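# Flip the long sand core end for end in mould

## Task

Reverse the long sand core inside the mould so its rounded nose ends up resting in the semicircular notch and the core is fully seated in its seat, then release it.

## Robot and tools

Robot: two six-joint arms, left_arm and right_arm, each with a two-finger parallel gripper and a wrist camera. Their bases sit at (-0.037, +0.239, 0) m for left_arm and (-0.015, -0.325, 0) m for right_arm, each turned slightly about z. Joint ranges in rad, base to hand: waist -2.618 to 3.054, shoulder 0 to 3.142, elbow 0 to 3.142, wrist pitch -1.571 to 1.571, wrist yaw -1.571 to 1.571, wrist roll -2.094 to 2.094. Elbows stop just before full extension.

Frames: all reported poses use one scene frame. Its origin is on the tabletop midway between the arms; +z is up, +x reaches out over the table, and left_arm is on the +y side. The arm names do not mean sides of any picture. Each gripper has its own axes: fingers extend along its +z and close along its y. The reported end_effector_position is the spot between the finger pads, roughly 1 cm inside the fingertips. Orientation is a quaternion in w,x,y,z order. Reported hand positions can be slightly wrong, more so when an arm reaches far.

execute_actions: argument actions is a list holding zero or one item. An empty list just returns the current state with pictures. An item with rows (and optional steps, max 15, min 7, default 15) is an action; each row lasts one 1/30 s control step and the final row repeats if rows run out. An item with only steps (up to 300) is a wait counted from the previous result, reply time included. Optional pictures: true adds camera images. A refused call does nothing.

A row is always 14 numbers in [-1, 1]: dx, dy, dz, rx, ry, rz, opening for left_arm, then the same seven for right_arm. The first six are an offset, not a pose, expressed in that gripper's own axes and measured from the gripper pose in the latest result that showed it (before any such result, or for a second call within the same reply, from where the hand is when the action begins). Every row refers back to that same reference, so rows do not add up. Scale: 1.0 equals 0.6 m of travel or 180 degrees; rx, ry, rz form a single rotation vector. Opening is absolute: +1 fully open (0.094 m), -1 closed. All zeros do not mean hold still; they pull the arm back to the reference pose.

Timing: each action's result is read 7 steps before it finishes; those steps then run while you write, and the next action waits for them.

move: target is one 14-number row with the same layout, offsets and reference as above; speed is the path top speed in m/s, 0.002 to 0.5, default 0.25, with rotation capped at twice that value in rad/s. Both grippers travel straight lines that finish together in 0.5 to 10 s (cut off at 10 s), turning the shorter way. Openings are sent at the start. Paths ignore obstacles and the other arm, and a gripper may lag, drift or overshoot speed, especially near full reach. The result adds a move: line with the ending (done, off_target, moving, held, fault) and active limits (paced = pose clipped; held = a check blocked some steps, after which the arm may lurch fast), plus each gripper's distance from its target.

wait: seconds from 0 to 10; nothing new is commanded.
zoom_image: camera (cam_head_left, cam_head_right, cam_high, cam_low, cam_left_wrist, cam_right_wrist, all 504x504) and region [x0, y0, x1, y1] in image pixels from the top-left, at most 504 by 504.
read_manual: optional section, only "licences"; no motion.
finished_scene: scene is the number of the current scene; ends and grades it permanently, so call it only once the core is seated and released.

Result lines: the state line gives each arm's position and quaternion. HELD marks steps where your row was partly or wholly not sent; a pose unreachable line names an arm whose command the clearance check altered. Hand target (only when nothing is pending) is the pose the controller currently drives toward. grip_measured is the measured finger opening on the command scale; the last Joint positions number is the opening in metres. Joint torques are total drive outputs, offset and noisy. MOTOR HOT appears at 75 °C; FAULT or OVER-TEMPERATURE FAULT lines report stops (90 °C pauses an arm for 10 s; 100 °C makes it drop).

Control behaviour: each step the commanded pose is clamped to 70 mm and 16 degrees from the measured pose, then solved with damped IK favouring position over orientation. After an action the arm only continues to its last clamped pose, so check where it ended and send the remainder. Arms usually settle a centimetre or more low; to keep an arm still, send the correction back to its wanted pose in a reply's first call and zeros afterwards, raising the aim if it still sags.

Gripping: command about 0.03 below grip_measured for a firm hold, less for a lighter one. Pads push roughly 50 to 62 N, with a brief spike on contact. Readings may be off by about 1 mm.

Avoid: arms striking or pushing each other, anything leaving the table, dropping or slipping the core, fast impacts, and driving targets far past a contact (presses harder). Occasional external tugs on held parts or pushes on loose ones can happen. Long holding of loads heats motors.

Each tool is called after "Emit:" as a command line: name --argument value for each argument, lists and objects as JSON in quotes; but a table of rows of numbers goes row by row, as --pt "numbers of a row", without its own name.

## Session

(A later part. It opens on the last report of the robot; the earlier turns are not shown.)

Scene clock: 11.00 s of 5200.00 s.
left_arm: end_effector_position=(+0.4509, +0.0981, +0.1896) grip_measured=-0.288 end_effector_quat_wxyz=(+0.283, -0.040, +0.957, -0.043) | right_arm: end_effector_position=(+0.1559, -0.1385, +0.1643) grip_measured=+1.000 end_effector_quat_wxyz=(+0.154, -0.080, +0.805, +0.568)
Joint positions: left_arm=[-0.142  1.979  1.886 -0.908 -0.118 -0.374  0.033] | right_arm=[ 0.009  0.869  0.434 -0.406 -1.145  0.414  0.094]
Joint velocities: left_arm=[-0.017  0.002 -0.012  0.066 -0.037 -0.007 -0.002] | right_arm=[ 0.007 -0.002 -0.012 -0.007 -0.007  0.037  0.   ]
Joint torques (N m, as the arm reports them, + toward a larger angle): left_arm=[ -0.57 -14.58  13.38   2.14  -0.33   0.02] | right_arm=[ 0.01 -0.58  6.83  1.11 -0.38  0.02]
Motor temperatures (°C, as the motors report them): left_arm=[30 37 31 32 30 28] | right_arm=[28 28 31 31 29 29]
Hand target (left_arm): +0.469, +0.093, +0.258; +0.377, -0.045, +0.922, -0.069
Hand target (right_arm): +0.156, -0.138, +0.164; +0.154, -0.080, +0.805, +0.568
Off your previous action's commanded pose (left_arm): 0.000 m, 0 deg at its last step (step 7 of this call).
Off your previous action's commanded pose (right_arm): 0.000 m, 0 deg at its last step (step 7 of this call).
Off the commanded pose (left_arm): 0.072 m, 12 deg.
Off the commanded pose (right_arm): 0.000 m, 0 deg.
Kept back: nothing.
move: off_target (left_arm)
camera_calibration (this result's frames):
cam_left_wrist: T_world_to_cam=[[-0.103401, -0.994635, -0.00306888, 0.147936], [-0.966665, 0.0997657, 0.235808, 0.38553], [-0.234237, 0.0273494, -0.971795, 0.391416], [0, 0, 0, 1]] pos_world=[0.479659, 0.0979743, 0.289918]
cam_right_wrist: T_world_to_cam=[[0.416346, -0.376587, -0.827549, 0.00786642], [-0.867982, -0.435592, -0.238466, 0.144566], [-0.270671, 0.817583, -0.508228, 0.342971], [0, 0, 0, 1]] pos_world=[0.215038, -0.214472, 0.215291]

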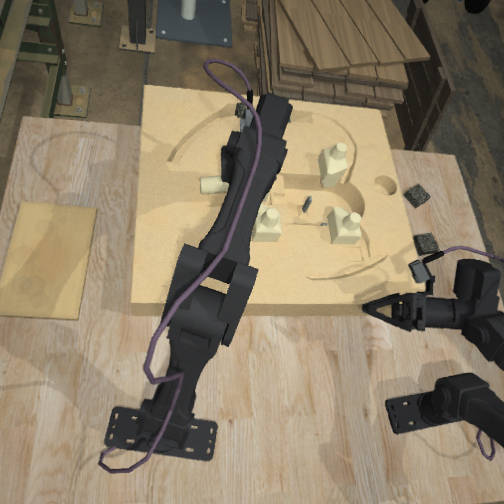

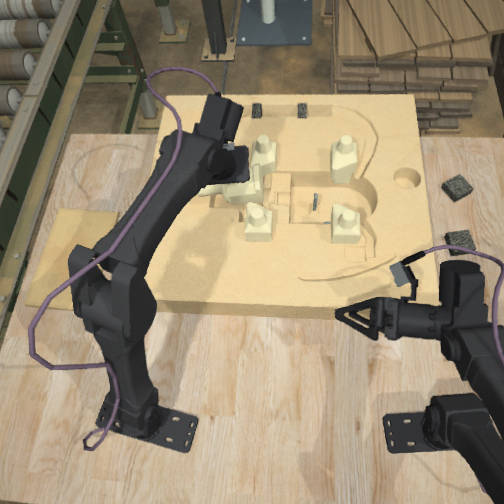

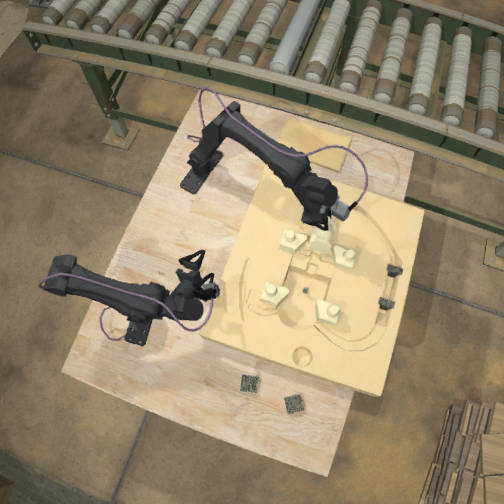

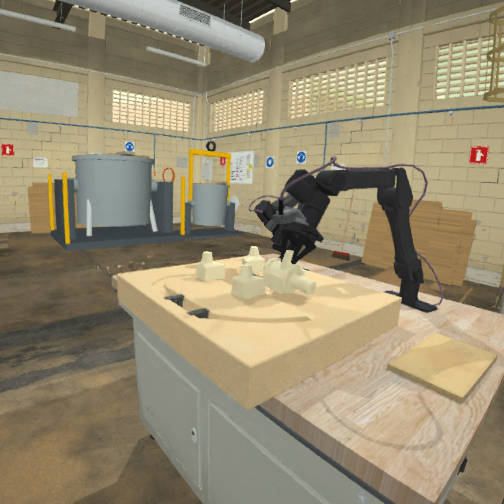

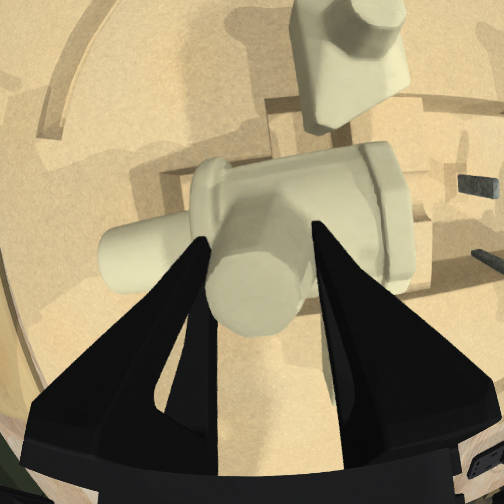

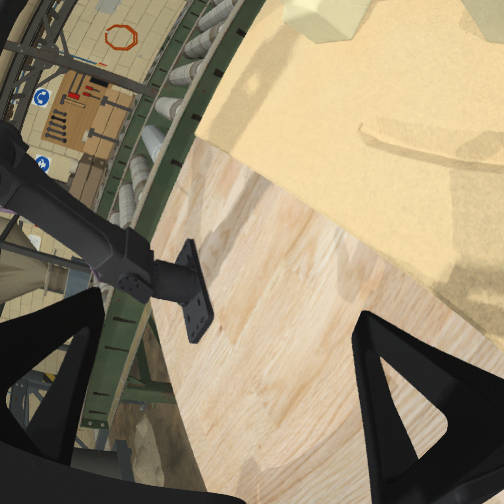

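Emit:
execute_actions --actions '[{"rows":[[-0.084,-0.014,-0.076,0.01,-0.064,0,-0.35,0,0,0,0,0,0,1],[-0.085,-0.009,-0.077,0.01,-0.064,0,-0.35,0,0,0,0,0,0,1],[-0.086,-0.003,-0.078,0.009,-0.064,0,-0.35,0,0,0,0,0,0,1],[-0.087,0.003,-0.079,0.008,-0.064,0,-0.35,0,0,0,0,0,0,1],[-0.088,0.01,-0.08,0.007,-0.064,0,-0.35,0,0,0,0,0,0,1],[-0.089,0.017,-0.081,0.006,-0.063,0,-0.35,0,0,0,0,0,0,1],[-0.091,0.024,-0.082,0.005,-0.063,0,-0.35,0,0,0,0,0,0,1],[-0.092,0.032,-0.083,0.004,-0.062,0,-0.35,0,0,0,0,0,0,1],[-0.094,0.04,-0.084,0.003,-0.062,0,-0.35,0,0,0,0,0,0,1],[-0.095,0.048,-0.085,0.002,-0.061,0,-0.35,0,0,0,0,0,0,1],[-0.097,0.056,-0.086,0.001,-0.061,0,-0.35,0,0,0,0,0,0,1],[-0.098,0.064,-0.087,0,-0.06,0,-0.35,0,0,0,0,0,0,1],[-0.099,0.072,-0.088,0,-0.06,0,-0.35,0,0,0,0,0,0,1],[-0.1,0.08,-0.089,0,-0.06,0,-0.35,0,0,0,0,0,0,1],[-0.101,0.088,-0.09,0,-0.06,0,-0.35,0,0,0,0,0,0,1]]}]'

Emit:
execute_actions --actions '[{"rows":[[-0.072,0.015,-0.07,0,-0.055,0,-0.35,0,0,0,0,0,0,1],[-0.069,0.023,-0.074,0,-0.054,0,-0.35,0,0,0,0,0,0,1],[-0.065,0.031,-0.079,0,-0.053,0,-0.35,0,0,0,0,0,0,1],[-0.06,0.039,-0.084,0,-0.052,0,-0.35,0,0,0,0,0,0,1],[-0.054,0.046,-0.09,0,-0.051,0,-0.35,0,0,0,0,0,0,1],[-0.047,0.053,-0.096,0,-0.05,0,-0.35,0,0,0,0,0,0,1],[-0.04,0.06,-0.102,0,-0.049,0,-0.35,0,0,0,0,0,0,1],[-0.033,0.066,-0.108,0,-0.048,0,-0.35,0,0,0,0,0,0,1],[-0.026,0.072,-0.114,0,-0.047,0,-0.35,0,0,0,0,0,0,1],[-0.019,0.077,-0.12,0,-0.046,0,-0.35,0,0,0,0,0,0,1],[-0.012,0.082,-0.126,0,-0.045,0,-0.35,0,0,0,0,0,0,1],[-0.005,0.086,-0.132,0,-0.044,0,-0.35,0,0,0,0,0,0,1],[0.002,0.09,-0.138,0,-0.043,0,-0.35,0,0,0,0,0,0,1],[0.008,0.093,-0.143,0,-0.042,0,-0.35,0,0,0,0,0,0,1],[0.013,0.095,-0.147,0,-0.04,0,-0.35,0,0,0,0,0,0,1]]}]'

Emit:
wait --seconds 0.3

Scene clock: 12.23 s of 5200.00 s.
left_arm: end_effector_position=(+0.4499, +0.1079, +0.2041) grip_measured=-0.288 end_effector_quat_wxyz=(+0.296, -0.032, +0.954, -0.036) | right_arm: end_effector_position=(+0.1559, -0.1385, +0.1643) grip_measured=+1.000 end_effector_quat_wxyz=(+0.154, -0.080, +0.805, +0.568)
Joint positions: left_arm=[-0.127  1.948  1.886 -0.914 -0.126 -0.339  0.033] | right_arm=[ 0.009  0.869  0.434 -0.406 -1.145  0.414  0.094]
Joint velocities: left_arm=[ 0.203 -0.144 -0.007 -0.022  0.037  0.11  -0.   ] | right_arm=[-0.012 -0.017 -0.017  0.037 -0.051  0.007  0.   ]
Joint torques (N m, as the arm reports them, + toward a larger angle): left_arm=[  2.29 -14.43   9.9    2.08  -0.3    0.  ] | right_arm=[ 0.02 -0.58  6.84  1.11 -0.38  0.02]
Motor temperatures (°C, as the motors report them): left_arm=[30 38 31 32 30 28] | right_arm=[28 28 31 32 29 29]
Steps of this call (steps 1 to 29: nothing new was sent; steps 30 to 37: the first 8 steps of this action). Readings (end_effector_position):
30: left_arm (+0.4509, +0.0984, +0.1902) | right_arm (+0.1559, -0.1385, +0.1643)
31: left_arm (+0.4506, +0.0988, +0.1909) | right_arm (+0.1559, -0.1385, +0.1643)
33: left_arm (+0.4500, +0.1001, +0.1942) | right_arm (+0.1559, -0.1385, +0.1643)
37: the state above

Scene clock: 12.73 s of 5200.00 s.
left_arm: end_effector_position=(+0.4321, +0.1819, +0.2180) grip_measured=-0.288 end_effector_quat_wxyz=(+0.296, -0.050, +0.954, -0.002) | right_arm: end_effector_position=(+0.1559, -0.1385, +0.1643) grip_measured=+1.000 end_effector_quat_wxyz=(+0.154, -0.080, +0.805, +0.568)
Joint positions: left_arm=[ 0.014  1.829  1.786 -0.939 -0.12  -0.238  0.033] | right_arm=[ 0.009  0.869  0.434 -0.406 -1.145  0.414  0.094]
Joint velocities: left_arm=[ 0.168 -0.672 -0.613 -0.081  0.066  0.227  0.001] | right_arm=[ 0.002  0.002  0.007 -0.037 -0.007  0.022  0.   ]
Joint torques (N m, as the arm reports them, + toward a larger angle): left_arm=[  0.97 -13.86   9.92   2.05  -0.12   0.04] | right_arm=[ 0.02 -0.57  6.83  1.11 -0.38  0.02]
Motor temperatures (°C, as the motors report them): left_arm=[30 38 32 32 30 28] | right_arm=[28 28 31 32 29 29]
Off your previous action's commanded pose (left_arm): 0.055 m, 9 deg at its last step (step 7 of this call).
Off your previous action's commanded pose (right_arm): 0.000 m, 0 deg at its last step (step 7 of this call).
Steps of this call (steps 1 to 7: the last 7 steps of your previous action; steps 8 to 15: the first 8 steps of this action, its rows measured from where the robot was after step 7). Readings (end_effector_position):
7: left_arm (+0.4549, +0.1484, +0.2100) | right_arm (+0.1559, -0.1385, +0.1643)
8: left_arm (+0.4553, +0.1546, +0.2103) | right_arm (+0.1559, -0.1385, +0.1643)
9: left_arm (+0.4548, +0.1604, +0.2106) | right_arm (+0.1559, -0.1385, +0.1643)
11: left_arm (+0.4509, +0.1690, +0.2123) | right_arm (+0.1559, -0.1385, +0.1643)
15: the state above

Scene clock: 13.27 s of 5200.00 s.
left_arm: end_effector_position=(+0.3790, +0.2057, +0.2378) grip_measured=-0.288 end_effector_quat_wxyz=(+0.289, -0.047, +0.956, -0.004) | right_arm: end_effector_position=(+0.1559, -0.1385, +0.1643) grip_measured=+1.000 end_effector_quat_wxyz=(+0.154, -0.080, +0.805, +0.568)
Joint positions: left_arm=[ 0.064  1.634  1.645 -1.    -0.084 -0.191  0.033] | right_arm=[ 0.009  0.869  0.434 -0.406 -1.145  0.414  0.094]
Joint velocities: left_arm=[ 0.012 -0.027  0.002  0.022  0.022 -0.007  0.001] | right_arm=[-0.012  0.002  0.007 -0.051  0.051  0.007  0.   ]
Joint torques (N m, as the arm reports them, + toward a larger angle): left_arm=[  0.34 -10.46   8.78   2.21  -0.03   0.03] | right_arm=[ 0.   -0.57  6.83  1.11 -0.38  0.02]
Motor temperatures (°C, as the motors report them): left_arm=[30 39 32 33 30 28] | right_arm=[28 28 31 32 29 29]
Hand target (left_arm): +0.393, +0.204, +0.274; +0.357, -0.046, +0.933, -0.017
Hand target (right_arm): +0.156, -0.138, +0.164; +0.154, -0.080, +0.805, +0.568
Off the commanded pose (left_arm): 0.039 m, 8 deg.
Off the commanded pose (right_arm): 0.000 m, 0 deg.
Kept back: nothing.
Steps of this call (steps 1 to 7: the last 7 steps of your previous action; steps 8 to 16: nothing new was sent). Readings (end_effector_position):
1: left_arm (+0.4261, +0.1853, +0.2198) | right_arm (+0.1559, -0.1385, +0.1643)
2: left_arm (+0.4200, +0.1885, +0.2219) | right_arm (+0.1559, -0.1385, +0.1643)
4: left_arm (+0.4078, +0.1953, +0.2260) | right_arm (+0.1559, -0.1385, +0.1643)
8: left_arm (+0.3863, +0.2055, +0.2338) | right_arm (+0.1559, -0.1385, +0.1643)
16: the state above
camera_calibration (this result's frames):
cam_left_wrist: T_world_to_cam=[[-0.0676888, -0.994978, -0.0737331, 0.250965], [-0.971607, 0.0489449, 0.231481, 0.307282], [-0.22671, 0.0873083, -0.970041, 0.402821], [0, 0, 0, 1]] pos_world=[0.406869, 0.199495, 0.338128]
cam_right_wrist: T_world_to_cam=[[0.416346, -0.376587, -0.827549, 0.00786642], [-0.867982, -0.435592, -0.238466, 0.144566], [-0.270671, 0.817583, -0.508228, 0.342971], [0, 0, 0, 1]] pos_world=[0.215038, -0.214472, 0.215291]

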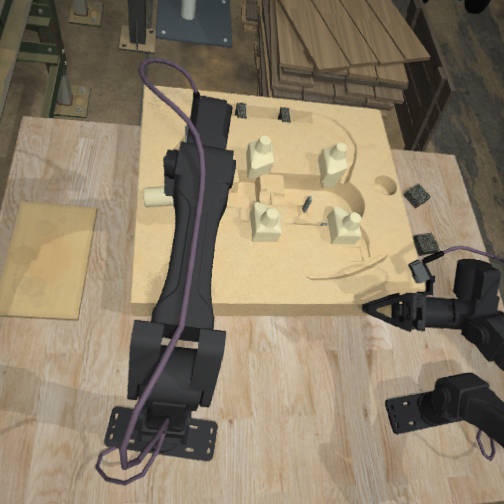

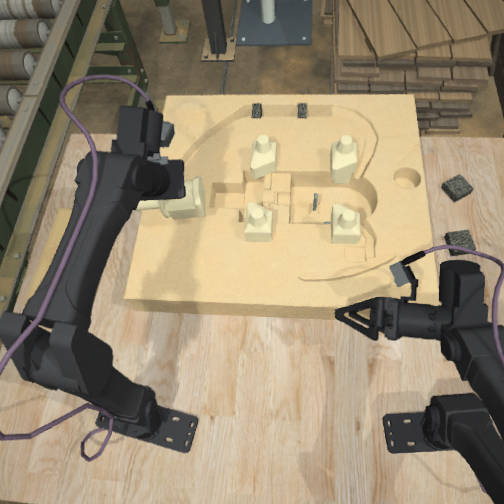

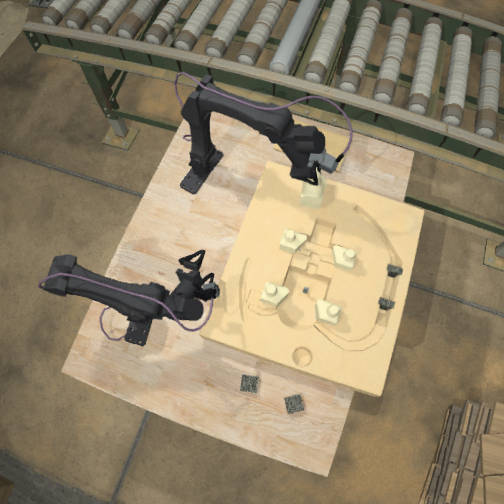

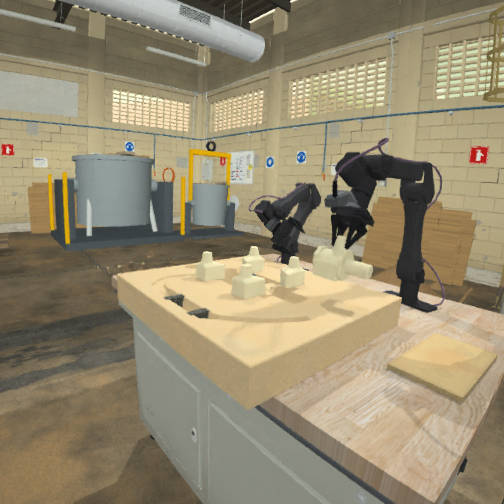

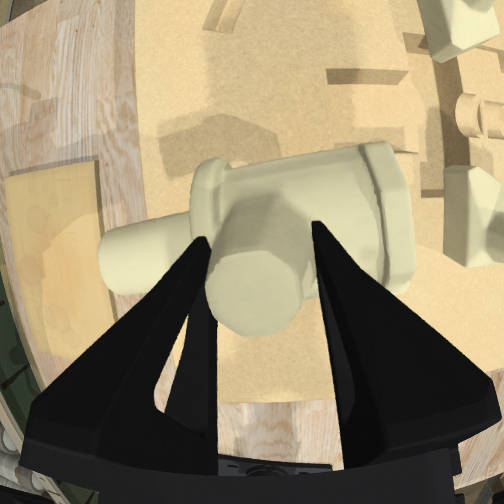

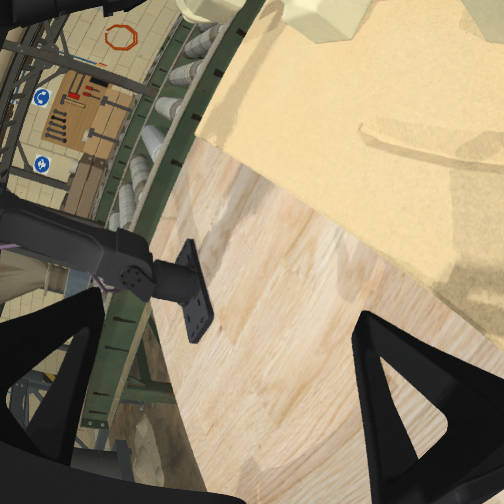

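Emit:
move --target '[0.131,-0.022,-0.046,0.261,-0.024,0.448,-0.35, 0,0,0,0,0,0,1]' --speed 0.35

Emit:
zoom_image --camera "cam_low" --region '[290, 200, 420, 320]'

Scene clock: 16.77 s of 5200.00 s.
left_arm: end_effector_position=(+0.2956, +0.1942, +0.1919) grip_measured=-0.288 end_effector_quat_wxyz=(+0.203, +0.674, +0.690, -0.169) | right_arm: end_effector_position=(+0.1559, -0.1385, +0.1643) grip_measured=+1.000 end_effector_quat_wxyz=(+0.154, -0.080, +0.805, +0.568)
Joint positions: left_arm=[ 0.319  1.797  1.714 -1.508  0.534  1.69   0.033] | right_arm=[ 0.009  0.869  0.434 -0.406 -1.145  0.414  0.094]
Joint velocities: left_arm=[-0.007 -0.007  0.017  0.007  0.081  0.051 -0.001] | right_arm=[ 0.002 -0.002  0.007 -0.007  0.022 -0.051  0.   ]
Joint torques (N m, as the arm reports them, + toward a larger angle): left_arm=[ 0.79 -9.89 11.01  0.19  1.2   0.03] | right_arm=[ 0.01 -0.57  6.83  1.11 -0.38  0.03]
Motor temperatures (°C, as the motors report them): left_arm=[30 39 32 33 30 28] | right_arm=[28 28 31 32 29 29]
Hand target (left_arm): +0.299, +0.186, +0.219; +0.247, +0.672, +0.677, -0.168
Hand target (right_arm): +0.156, -0.138, +0.164; +0.154, -0.080, +0.805, +0.568
Off the commanded pose (left_arm): 0.028 m, 6 deg.
Off the commanded pose (right_arm): 0.000 m, 0 deg.
Kept back: nothing.
move: off_target (left_arm)
camera_calibration (this result's frames):
cam_left_wrist: T_world_to_cam=[[-0.982012, 0.126822, -0.13989, 0.295618], [0.0814648, 0.95293, 0.29204, -0.260998], [0.170343, 0.275391, -0.94612, 0.181882], [0, 0, 0, 1]] pos_world=[0.28058, 0.161134, 0.289658]
cam_right_wrist: T_world_to_cam=[[0.416346, -0.376587, -0.827549, 0.00786642], [-0.867982, -0.435592, -0.238466, 0.144566], [-0.270671, 0.817583, -0.508228, 0.342971], [0, 0, 0, 1]] pos_world=[0.215038, -0.214472, 0.215291]

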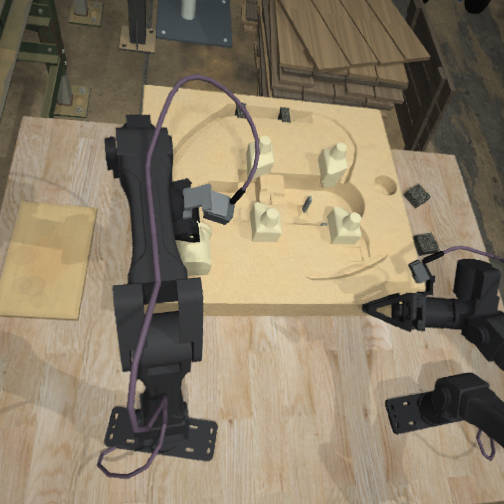

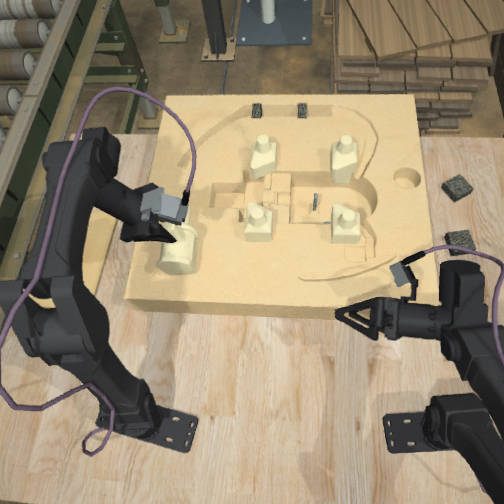

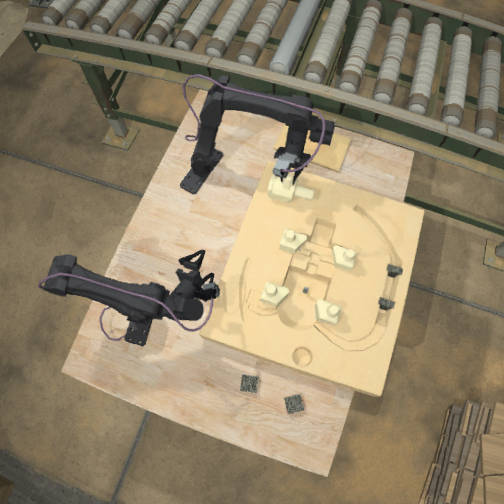

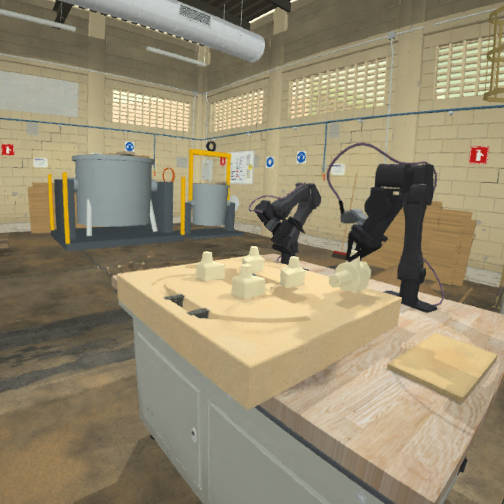

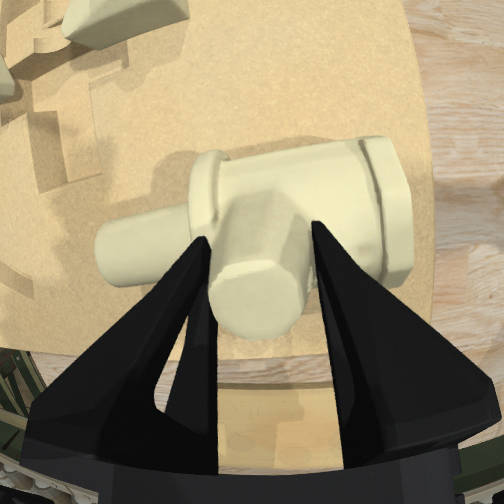

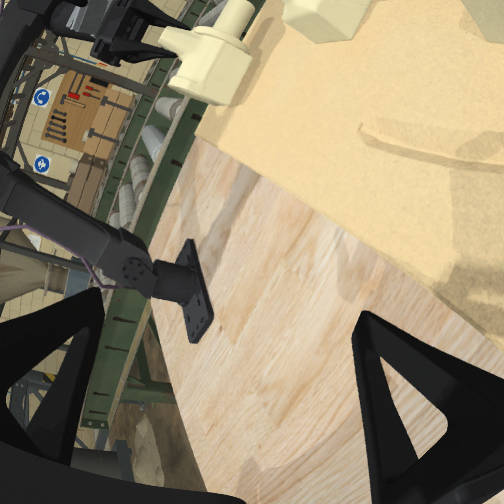

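Region (290, 200, 420, 320) of cam_low's 504x504 image, scaled by 3.877, with more detail than that image has; it fills the top 465 rows of this view, and the rest is white.

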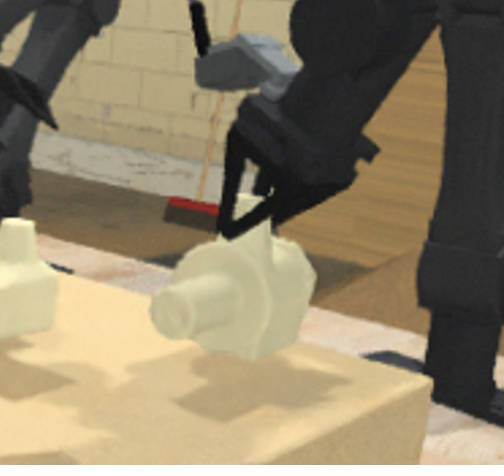

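Emit:
execute_actions --actions '[{"rows":[[-0.03,0.007,-0.027,-0.018,-0.019,0.011,-0.35,0,0,0,0,0,0,1],[-0.026,0.006,-0.022,-0.016,-0.016,0.01,-0.35,0,0,0,0,0,0,1],[-0.022,0.005,-0.018,-0.014,-0.013,0.008,-0.35,0,0,0,0,0,0,1],[-0.018,0.004,-0.014,-0.013,-0.01,0.008,-0.35,0,0,0,0,0,0,1],[-0.014,0.003,-0.011,-0.012,-0.008,0.007,-0.35,0,0,0,0,0,0,1],[-0.011,0.002,-0.008,-0.012,-0.006,0.007,-0.35,0,0,0,0,0,0,1],[-0.008,0.002,-0.005,-0.012,-0.005,0.007,-0.35,0,0,0,0,0,0,1],[-0.005,0.002,-0.002,-0.012,-0.004,0.007,-0.35,0,0,0,0,0,0,1],[-0.003,0.002,0.001,-0.011,-0.004,0.006,-0.35,0,0,0,0,0,0,1],[-0.001,0.002,0.004,-0.01,-0.003,0.006,-0.35,0,0,0,0,0,0,1],[0.001,0.002,0.007,-0.009,-0.002,0.005,-0.35,0,0,0,0,0,0,1],[0.004,0.002,0.01,-0.008,-0.001,0.005,-0.35,0,0,0,0,0,0,1],[0.007,0.002,0.013,-0.007,0,0.004,-0.35,0,0,0,0,0,0,1],[0.01,0.002,0.016,-0.006,0,0.003,-0.35,0,0,0,0,0,0,1],[0.013,0.002,0.019,-0.005,0,0.003,-0.35,0,0,0,0,0,0,1]]}]'

Emit:
execute_actions --actions '[{"steps":15}]'

Scene clock: 17.80 s of 5200.00 s.
left_arm: end_effector_position=(+0.2967, +0.1973, +0.1859) grip_measured=-0.288 end_effector_quat_wxyz=(+0.197, +0.678, +0.690, -0.162) | right_arm: end_effector_position=(+0.1559, -0.1385, +0.1643) grip_measured=+1.000 end_effector_quat_wxyz=(+0.154, -0.080, +0.805, +0.568)
Joint positions: left_arm=[ 0.319  1.797  1.697 -1.487  0.515  1.694  0.033] | right_arm=[ 0.009  0.869  0.434 -0.406 -1.145  0.414  0.094]
Joint velocities: left_arm=[ 0.002 -0.002 -0.291  0.227 -0.154 -0.051 -0.   ] | right_arm=[ 0.007  0.032 -0.012  0.051 -0.007 -0.022  0.   ]
Joint torques (N m, as the arm reports them, + toward a larger angle): left_arm=[  0.21 -10.24   6.53   0.17   0.97   0.  ] | right_arm=[ 0.01 -0.57  6.84  1.12 -0.38  0.02]
Motor temperatures (°C, as the motors report them): left_arm=[30 39 32 33 30 28] | right_arm=[28 28 31 32 29 29]
Steps of this call (steps 1 to 23: nothing new was sent; steps 24 to 31: the first 8 steps of this action). Readings (end_effector_position):
24: left_arm (+0.2955, +0.1942, +0.1919) | right_arm (+0.1559, -0.1385, +0.1643)
25: left_arm (+0.2955, +0.1943, +0.1918) | right_arm (+0.1559, -0.1385, +0.1643)
27: left_arm (+0.2957, +0.1949, +0.1914) | right_arm (+0.1559, -0.1385, +0.1643)
31: the state above

Scene clock: 18.30 s of 5200.00 s.
left_arm: end_effector_position=(+0.2955, +0.1960, +0.1775) grip_measured=-0.288 end_effector_quat_wxyz=(+0.196, +0.676, +0.690, -0.168) | right_arm: end_effector_position=(+0.1559, -0.1385, +0.1643) grip_measured=+1.000 end_effector_quat_wxyz=(+0.154, -0.080, +0.805, +0.568)
Joint positions: left_arm=[ 0.319  1.797  1.661 -1.462  0.522  1.695  0.033] | right_arm=[ 0.009  0.869  0.434 -0.406 -1.145  0.414  0.094]
Joint velocities: left_arm=[ 0.012 -0.012  0.012 -0.007  0.007  0.051 -0.001] | right_arm=[ 0.007 -0.007 -0.012 -0.007 -0.022 -0.007  0.   ]
Joint torques (N m, as the arm reports them, + toward a larger angle): left_arm=[ 0.42 -9.07  4.79  0.61  0.5   0.  ] | right_arm=[ 0.   -0.57  6.84  1.11 -0.38  0.02]
Motor temperatures (°C, as the motors report them): left_arm=[30 39 32 33 30 28] | right_arm=[28 28 31 32 29 29]
Hand target (left_arm): +0.297, +0.196, +0.178; +0.208, +0.676, +0.688, -0.163
Hand target (right_arm): +0.156, -0.138, +0.164; +0.154, -0.080, +0.805, +0.568
Off the commanded pose (left_arm): 0.002 m, 2 deg.
Off the commanded pose (right_arm): 0.000 m, 0 deg.
Kept back: nothing.
Steps of this call (steps 1 to 7: the last 7 steps of your previous action; steps 8 to 15: nothing new was sent). Readings (end_effector_position):
1: left_arm (+0.2964, +0.1979, +0.1830) | right_arm (+0.1559, -0.1385, +0.1643)
2: left_arm (+0.2957, +0.1985, +0.1800) | right_arm (+0.1559, -0.1385, +0.1643)
4: left_arm (+0.2955, +0.1974, +0.1784) | right_arm (+0.1559, -0.1385, +0.1643)
8: left_arm (+0.2955, +0.1960, +0.1775) | right_arm (+0.1559, -0.1385, +0.1643)
15: the state above

Emit:
execute_actions --actions '[{"rows":[[0,0,0,0,0,0,-0.3,0,0,0,0,0,0,1],[0,0,0,0,0,0,-0.28,0,0,0,0,0,0,1],[0,0,0,0,0,0,-0.26,0,0,0,0,0,0,1],[0,0,0,0,0,0,-0.22,0,0,0,0,0,0,1],[0,0,0,0,0,0,-0.15,0,0,0,0,0,0,1],[0,0,0,0,0,0,0,0,0,0,0,0,0,1],[-0.002,0,-0.006,0,0,0,0.1,0,0,0,0,0,0,1],[-0.004,0,-0.012,0,0,0,0.2,0,0,0,0,0,0,1],[-0.006,0,-0.018,0,0,0,0.3,0,0,0,0,0,0,1],[-0.008,0,-0.024,0,0,0,0.4,0,0,0,0,0,0,1],[-0.01,0,-0.03,0,0,0,0.5,0,0,0,0,0,0,1],[-0.011,0,-0.034,0,0,0,0.6,0,0,0,0,0,0,1]],"steps":15}]'

Emit:
move --target '[0.008,0.01,-0.002,-0.443,0.013,-0.76,0.6, 0,0,0,0,0,0,1]' --speed 0.5

Emit:
zoom_image --camera "cam_low" --region '[290, 200, 420, 320]'

Scene clock: 19.40 s of 5200.00 s.
left_arm: end_effector_position=(+0.2948, +0.1960, +0.1774) grip_measured=+0.146 end_effector_quat_wxyz=(+0.195, +0.676, +0.690, -0.169) | right_arm: end_effector_position=(+0.1559, -0.1385, +0.1643) grip_measured=+1.000 end_effector_quat_wxyz=(+0.154, -0.080, +0.805, +0.568)
Joint positions: left_arm=[ 0.319  1.797  1.661 -1.465  0.521  1.695  0.054] | right_arm=[ 0.009  0.869  0.434 -0.406 -1.145  0.414  0.094]
Joint velocities: left_arm=[ 0.017 -0.007 -0.002 -0.051 -0.037 -0.051  0.105] | right_arm=[-0.002 -0.002 -0.002 -0.007 -0.037 -0.066  0.   ]
Joint torques (N m, as the arm reports them, + toward a larger angle): left_arm=[ 0.54 -7.97  9.6   0.19  0.33  0.03] | right_arm=[ 0.   -0.56  6.83  1.11 -0.38  0.02]
Motor temperatures (°C, as the motors report them): left_arm=[30 39 32 32 30 28] | right_arm=[28 28 31 32 29 29]
Steps of this call (steps 1 to 25: nothing new was sent; steps 26 to 33: the first 8 steps of this action). Readings (end_effector_position):
26: left_arm (+0.2954, +0.1960, +0.1775) | right_arm (+0.1559, -0.1385, +0.1643)
27: left_arm (+0.2954, +0.1960, +0.1775) | right_arm (+0.1559, -0.1385, +0.1643)
29: left_arm (+0.2954, +0.1960, +0.1775) | right_arm (+0.1559, -0.1385, +0.1643)
33: the state above

Scene clock: 23.60 s of 5200.00 s.
left_arm: end_effector_position=(+0.2944, +0.2031, +0.1830) grip_measured=+0.597 end_effector_quat_wxyz=(+0.210, -0.552, +0.793, +0.150) | right_arm: end_effector_position=(+0.1559, -0.1385, +0.1643) grip_measured=+1.000 end_effector_quat_wxyz=(+0.154, -0.080, +0.805, +0.568)
Joint positions: left_arm=[-0.198  1.785  1.669 -1.477 -0.521 -1.602  0.075] | right_arm=[ 0.009  0.869  0.434 -0.406 -1.145  0.414  0.094]
Joint velocities: left_arm=[ 0.007 -0.007 -0.027 -0.007  0.007 -0.022 -0.   ] | right_arm=[ 0.012 -0.002  0.002  0.022 -0.037  0.022  0.   ]
Joint torques (N m, as the arm reports them, + toward a larger angle): left_arm=[-0.56 -7.47  9.12  0.24 -0.61 -0.07] | right_arm=[ 0.   -0.57  6.83  1.11 -0.38  0.02]
Motor temperatures (°C, as the motors report them): left_arm=[30 39 32 32 30 28] | right_arm=[28 28 31 32 29 29]
Hand target (left_arm): +0.298, +0.204, +0.190; +0.222, -0.552, +0.789, +0.152
Hand target (right_arm): +0.156, -0.138, +0.164; +0.154, -0.080, +0.805, +0.568
Off your previous action's commanded pose (left_arm): 0.007 m, 1 deg at its last step (step 7 of this call).
Off your previous action's commanded pose (right_arm): 0.000 m, 0 deg at its last step (step 7 of this call).
Off the commanded pose (left_arm): 0.011 m, 1 deg.
Off the commanded pose (right_arm): 0.000 m, 0 deg.
Kept back: nothing.
move: off_target (left_arm)
camera_calibration (this result's frames):
cam_left_wrist: T_world_to_cam=[[0.865159, -0.49038, -0.105013, -0.132796], [-0.44281, -0.845274, 0.299051, 0.251543], [-0.235413, -0.212225, -0.948441, 0.390187], [0, 0, 0, 1]] pos_world=[0.318131, 0.23031, 0.2809]
cam_right_wrist: T_world_to_cam=[[0.416346, -0.376587, -0.827549, 0.00786642], [-0.867982, -0.435592, -0.238466, 0.144566], [-0.270671, 0.817583, -0.508228, 0.342971], [0, 0, 0, 1]] pos_world=[0.215038, -0.214472, 0.215291]

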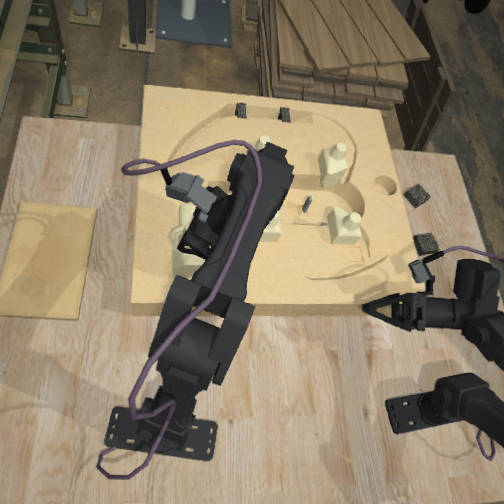

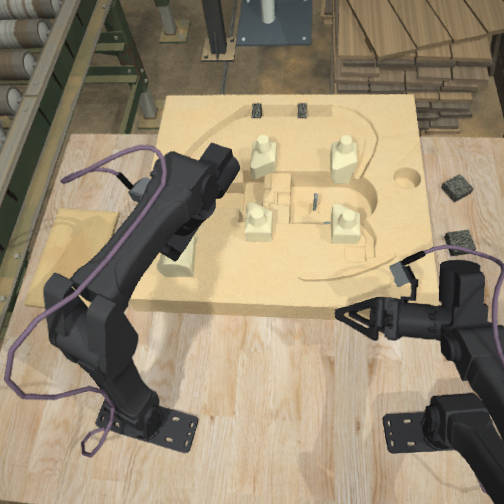

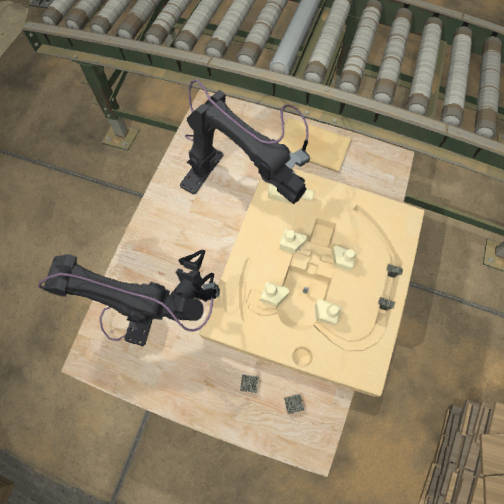

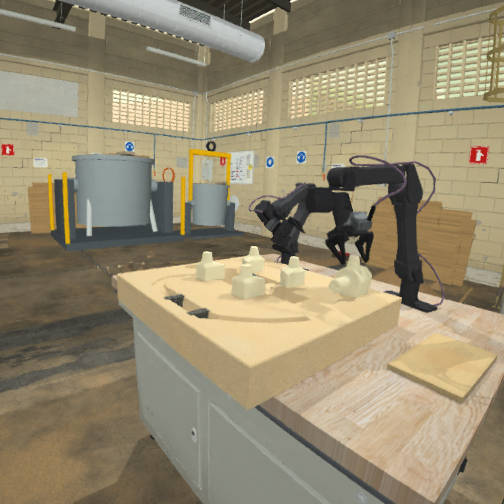

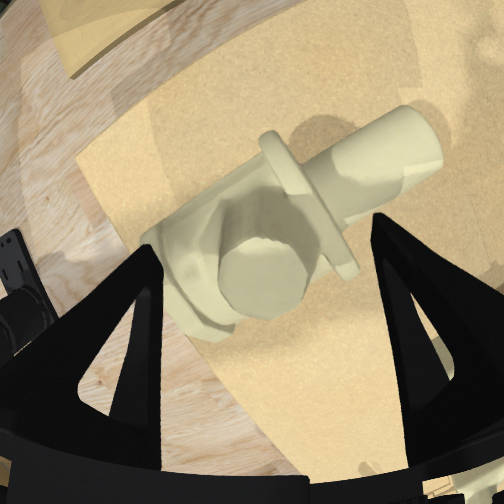

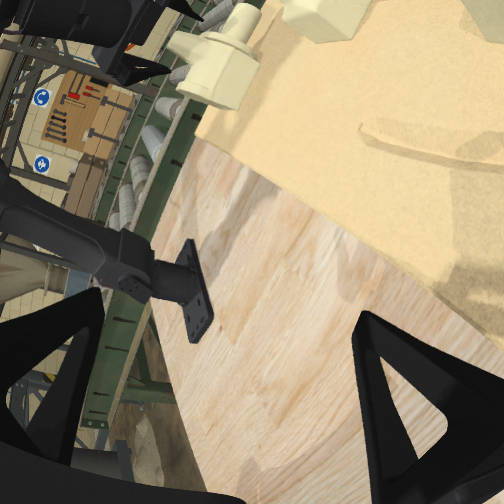

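Region (290, 200, 420, 320) of cam_low's 504x504 image, scaled by 3.877, with more detail than that image has; it fills the top 465 rows of this view, and the rest is white.

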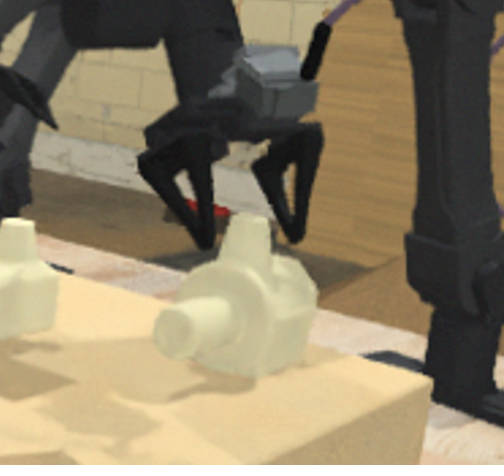

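Just straight down ~8 mm.

Emit:
move --target '[0.010,-0.002,0.018,0,0,0,-0.08, 0,0,0,0,0,0,1]' --speed 0.1

Emit:
execute_actions --actions '[{"rows":[[0,0,0,0,0,0,-0.15,0,0,0,0,0,0,1],[0,0,0,0,0,0,-0.19,0,0,0,0,0,0,1],[0,0,0,0,0,0,-0.22,0,0,0,0,0,0,1],[0,0,0,0,0,0,-0.24,0,0,0,0,0,0,1],[0,0,0,0,0,0,-0.26,0,0,0,0,0,0,1],[0,0,0,0,0,0,-0.28,0,0,0,0,0,0,1],[0,0,0,0,0,0,-0.31,0,0,0,0,0,0,1],[0,0,0,0,0,0,-0.34,0,0,0,0,0,0,1]],"steps":15}]' --pictures true

Scene clock: 24.67 s of 5200.00 s.
left_arm: end_effector_position=(+0.2960, +0.2023, +0.1749) grip_measured=-0.077 end_effector_quat_wxyz=(+0.210, -0.553, +0.792, +0.148) | right_arm: end_effector_position=(+0.1559, -0.1385, +0.1643) grip_measured=+1.000 end_effector_quat_wxyz=(+0.154, -0.080, +0.805, +0.568)
Joint positions: left_arm=[-0.198  1.785  1.637 -1.441 -0.52  -1.604  0.043] | right_arm=[ 0.009  0.869  0.434 -0.406 -1.145  0.414  0.094]
Joint velocities: left_arm=[-0.012 -0.007 -0.007 -0.051 -0.022 -0.007  0.   ] | right_arm=[-0.002 -0.002 -0.007 -0.022  0.037 -0.022  0.   ]
Joint torques (N m, as the arm reports them, + toward a larger angle): left_arm=[ 0.09 -8.08  4.83  0.52 -0.34  0.01] | right_arm=[ 0.01 -0.57  6.84  1.11 -0.38  0.02]
Motor temperatures (°C, as the motors report them): left_arm=[30 39 32 32 30 28] | right_arm=[28 28 32 32 29 29]
Hand target (left_arm): +0.296, +0.203, +0.171; +0.210, -0.552, +0.793, +0.150
Hand target (right_arm): +0.156, -0.138, +0.164; +0.154, -0.080, +0.805, +0.568
Off the commanded pose (left_arm): 0.004 m, 0 deg.
Off the commanded pose (right_arm): 0.000 m, 0 deg.
Kept back: nothing.
move: done
camera_calibration (this result's frames):
cam_left_wrist: T_world_to_cam=[[0.866392, -0.489215, -0.10017, -0.136806], [-0.442592, -0.845178, 0.299642, 0.253765], [-0.231251, -0.215273, -0.948779, 0.382177], [0, 0, 0, 1]] pos_world=[0.31922, 0.229821, 0.272859]
cam_right_wrist: T_world_to_cam=[[0.416346, -0.376587, -0.827549, 0.00786642], [-0.867982, -0.435592, -0.238466, 0.144566], [-0.270671, 0.817583, -0.508228, 0.342971], [0, 0, 0, 1]] pos_world=[0.215038, -0.214472, 0.215291]

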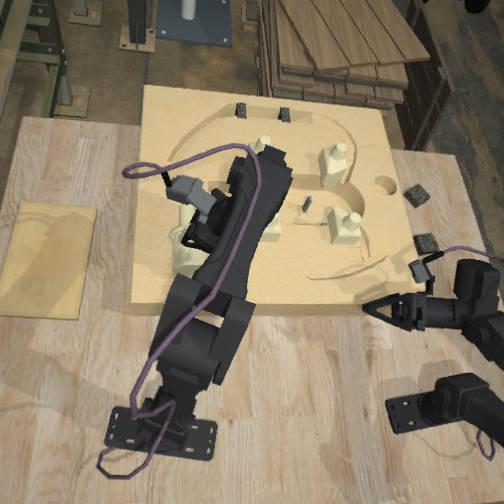

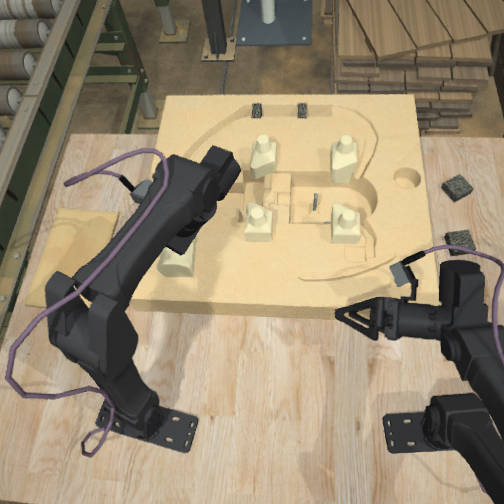

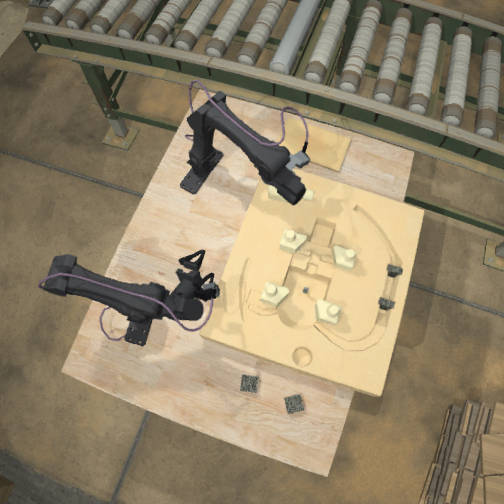

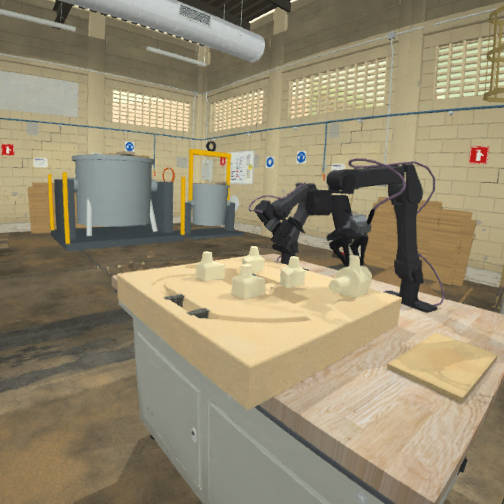

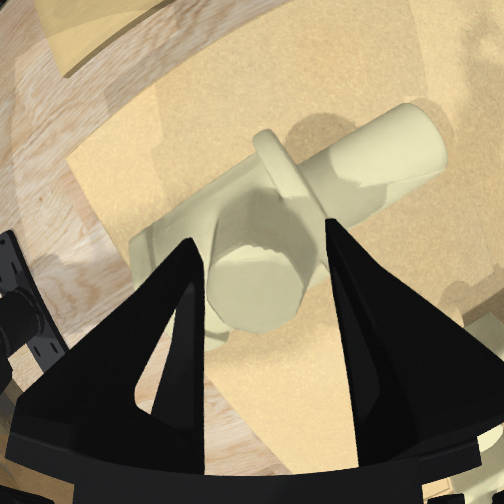

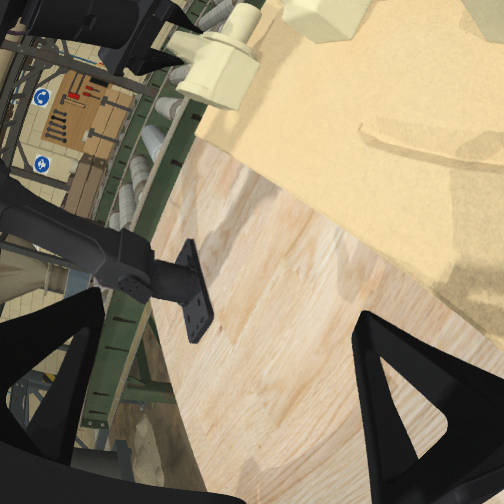

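Scene clock: 24.93 s of 5200.00 s.
left_arm: end_effector_position=(+0.2959, +0.2023, +0.1749) grip_measured=-0.248 end_effector_quat_wxyz=(+0.210, -0.553, +0.792, +0.148) | right_arm: end_effector_position=(+0.1559, -0.1385, +0.1643) grip_measured=+1.000 end_effector_quat_wxyz=(+0.154, -0.080, +0.805, +0.568)
Joint positions: left_arm=[-0.198  1.785  1.637 -1.442 -0.519 -1.604  0.035] | right_arm=[ 0.009  0.869  0.434 -0.406 -1.145  0.414  0.094]
Joint velocities: left_arm=[ 0.007 -0.012 -0.007 -0.022 -0.022  0.066 -0.001] | right_arm=[-0.007  0.012  0.002 -0.022 -0.022  0.022  0.   ]
Joint torques (N m, as the arm reports them, + toward a larger angle): left_arm=[-0.03 -8.    6.58  0.38 -0.36 -0.01] | right_arm=[ 0.01 -0.58  6.83  1.11 -0.38  0.02]
Motor temperatures (°C, as the motors report them): left_arm=[30 39 32 32 30 28] | right_arm=[28 28 32 32 29 29]
Steps of this call (steps 1 to 8: the first 8 steps of this action). Readings (end_effector_position):
1: left_arm (+0.2961, +0.2023, +0.1749) | right_arm (+0.1559, -0.1385, +0.1643)
2: left_arm (+0.2963, +0.2022, +0.1749) | right_arm (+0.1559, -0.1385, +0.1643)
4: left_arm (+0.2959, +0.2023, +0.1749) | right_arm (+0.1559, -0.1385, +0.1643)
8: the state above
camera_calibration (this result's frames):
cam_left_wrist: T_world_to_cam=[[0.866346, -0.48923, -0.100496, -0.136658], [-0.442438, -0.845118, 0.300041, 0.253582], [-0.23172, -0.215476, -0.948618, 0.382269], [0, 0, 0, 1]] pos_world=[0.319167, 0.22982, 0.272809]
cam_right_wrist: T_world_to_cam=[[0.416346, -0.376587, -0.827549, 0.00786642], [-0.867982, -0.435592, -0.238466, 0.144566], [-0.270671, 0.817583, -0.508228, 0.342971], [0, 0, 0, 1]] pos_world=[0.215038, -0.214472, 0.215291]

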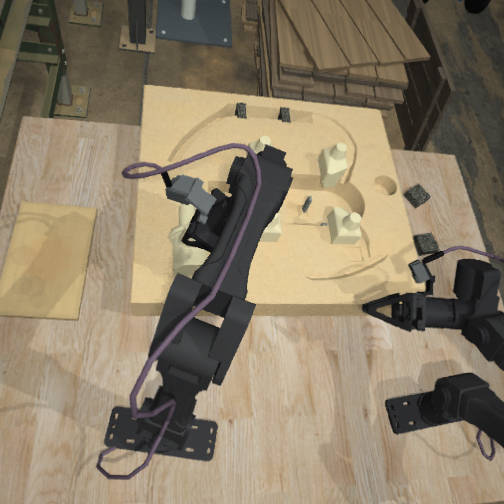

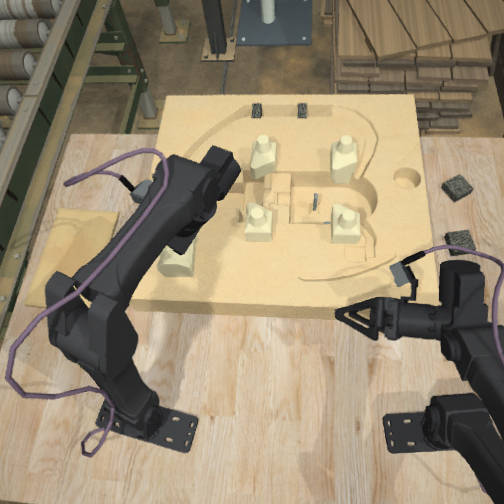

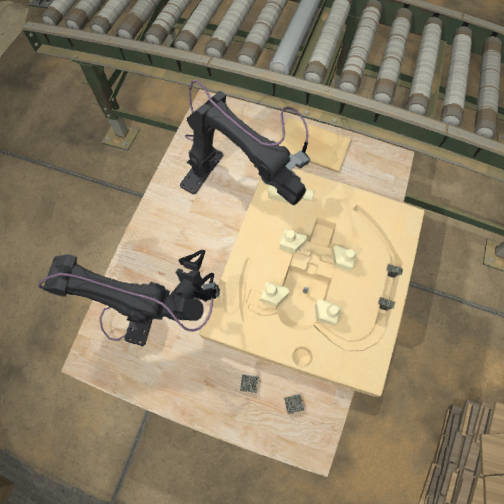

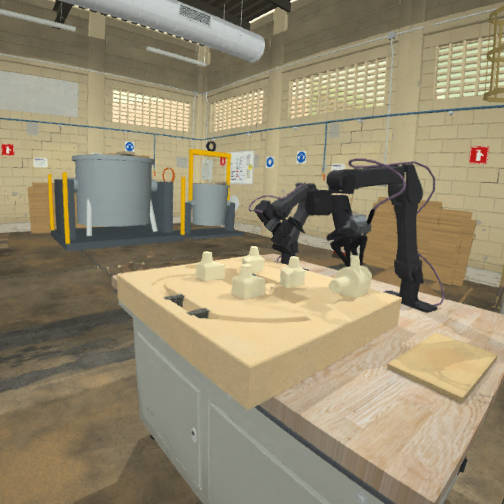

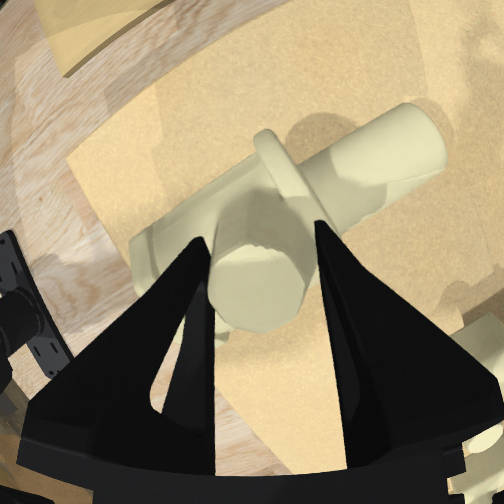

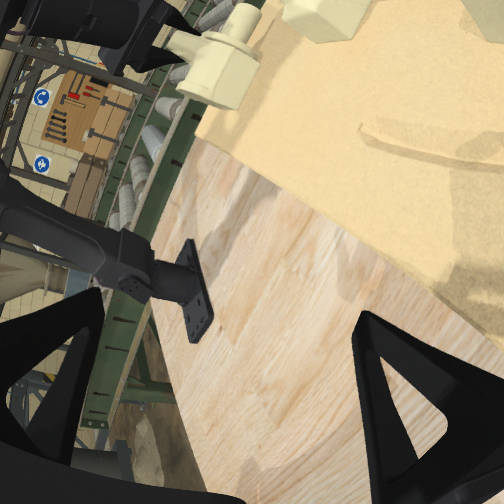

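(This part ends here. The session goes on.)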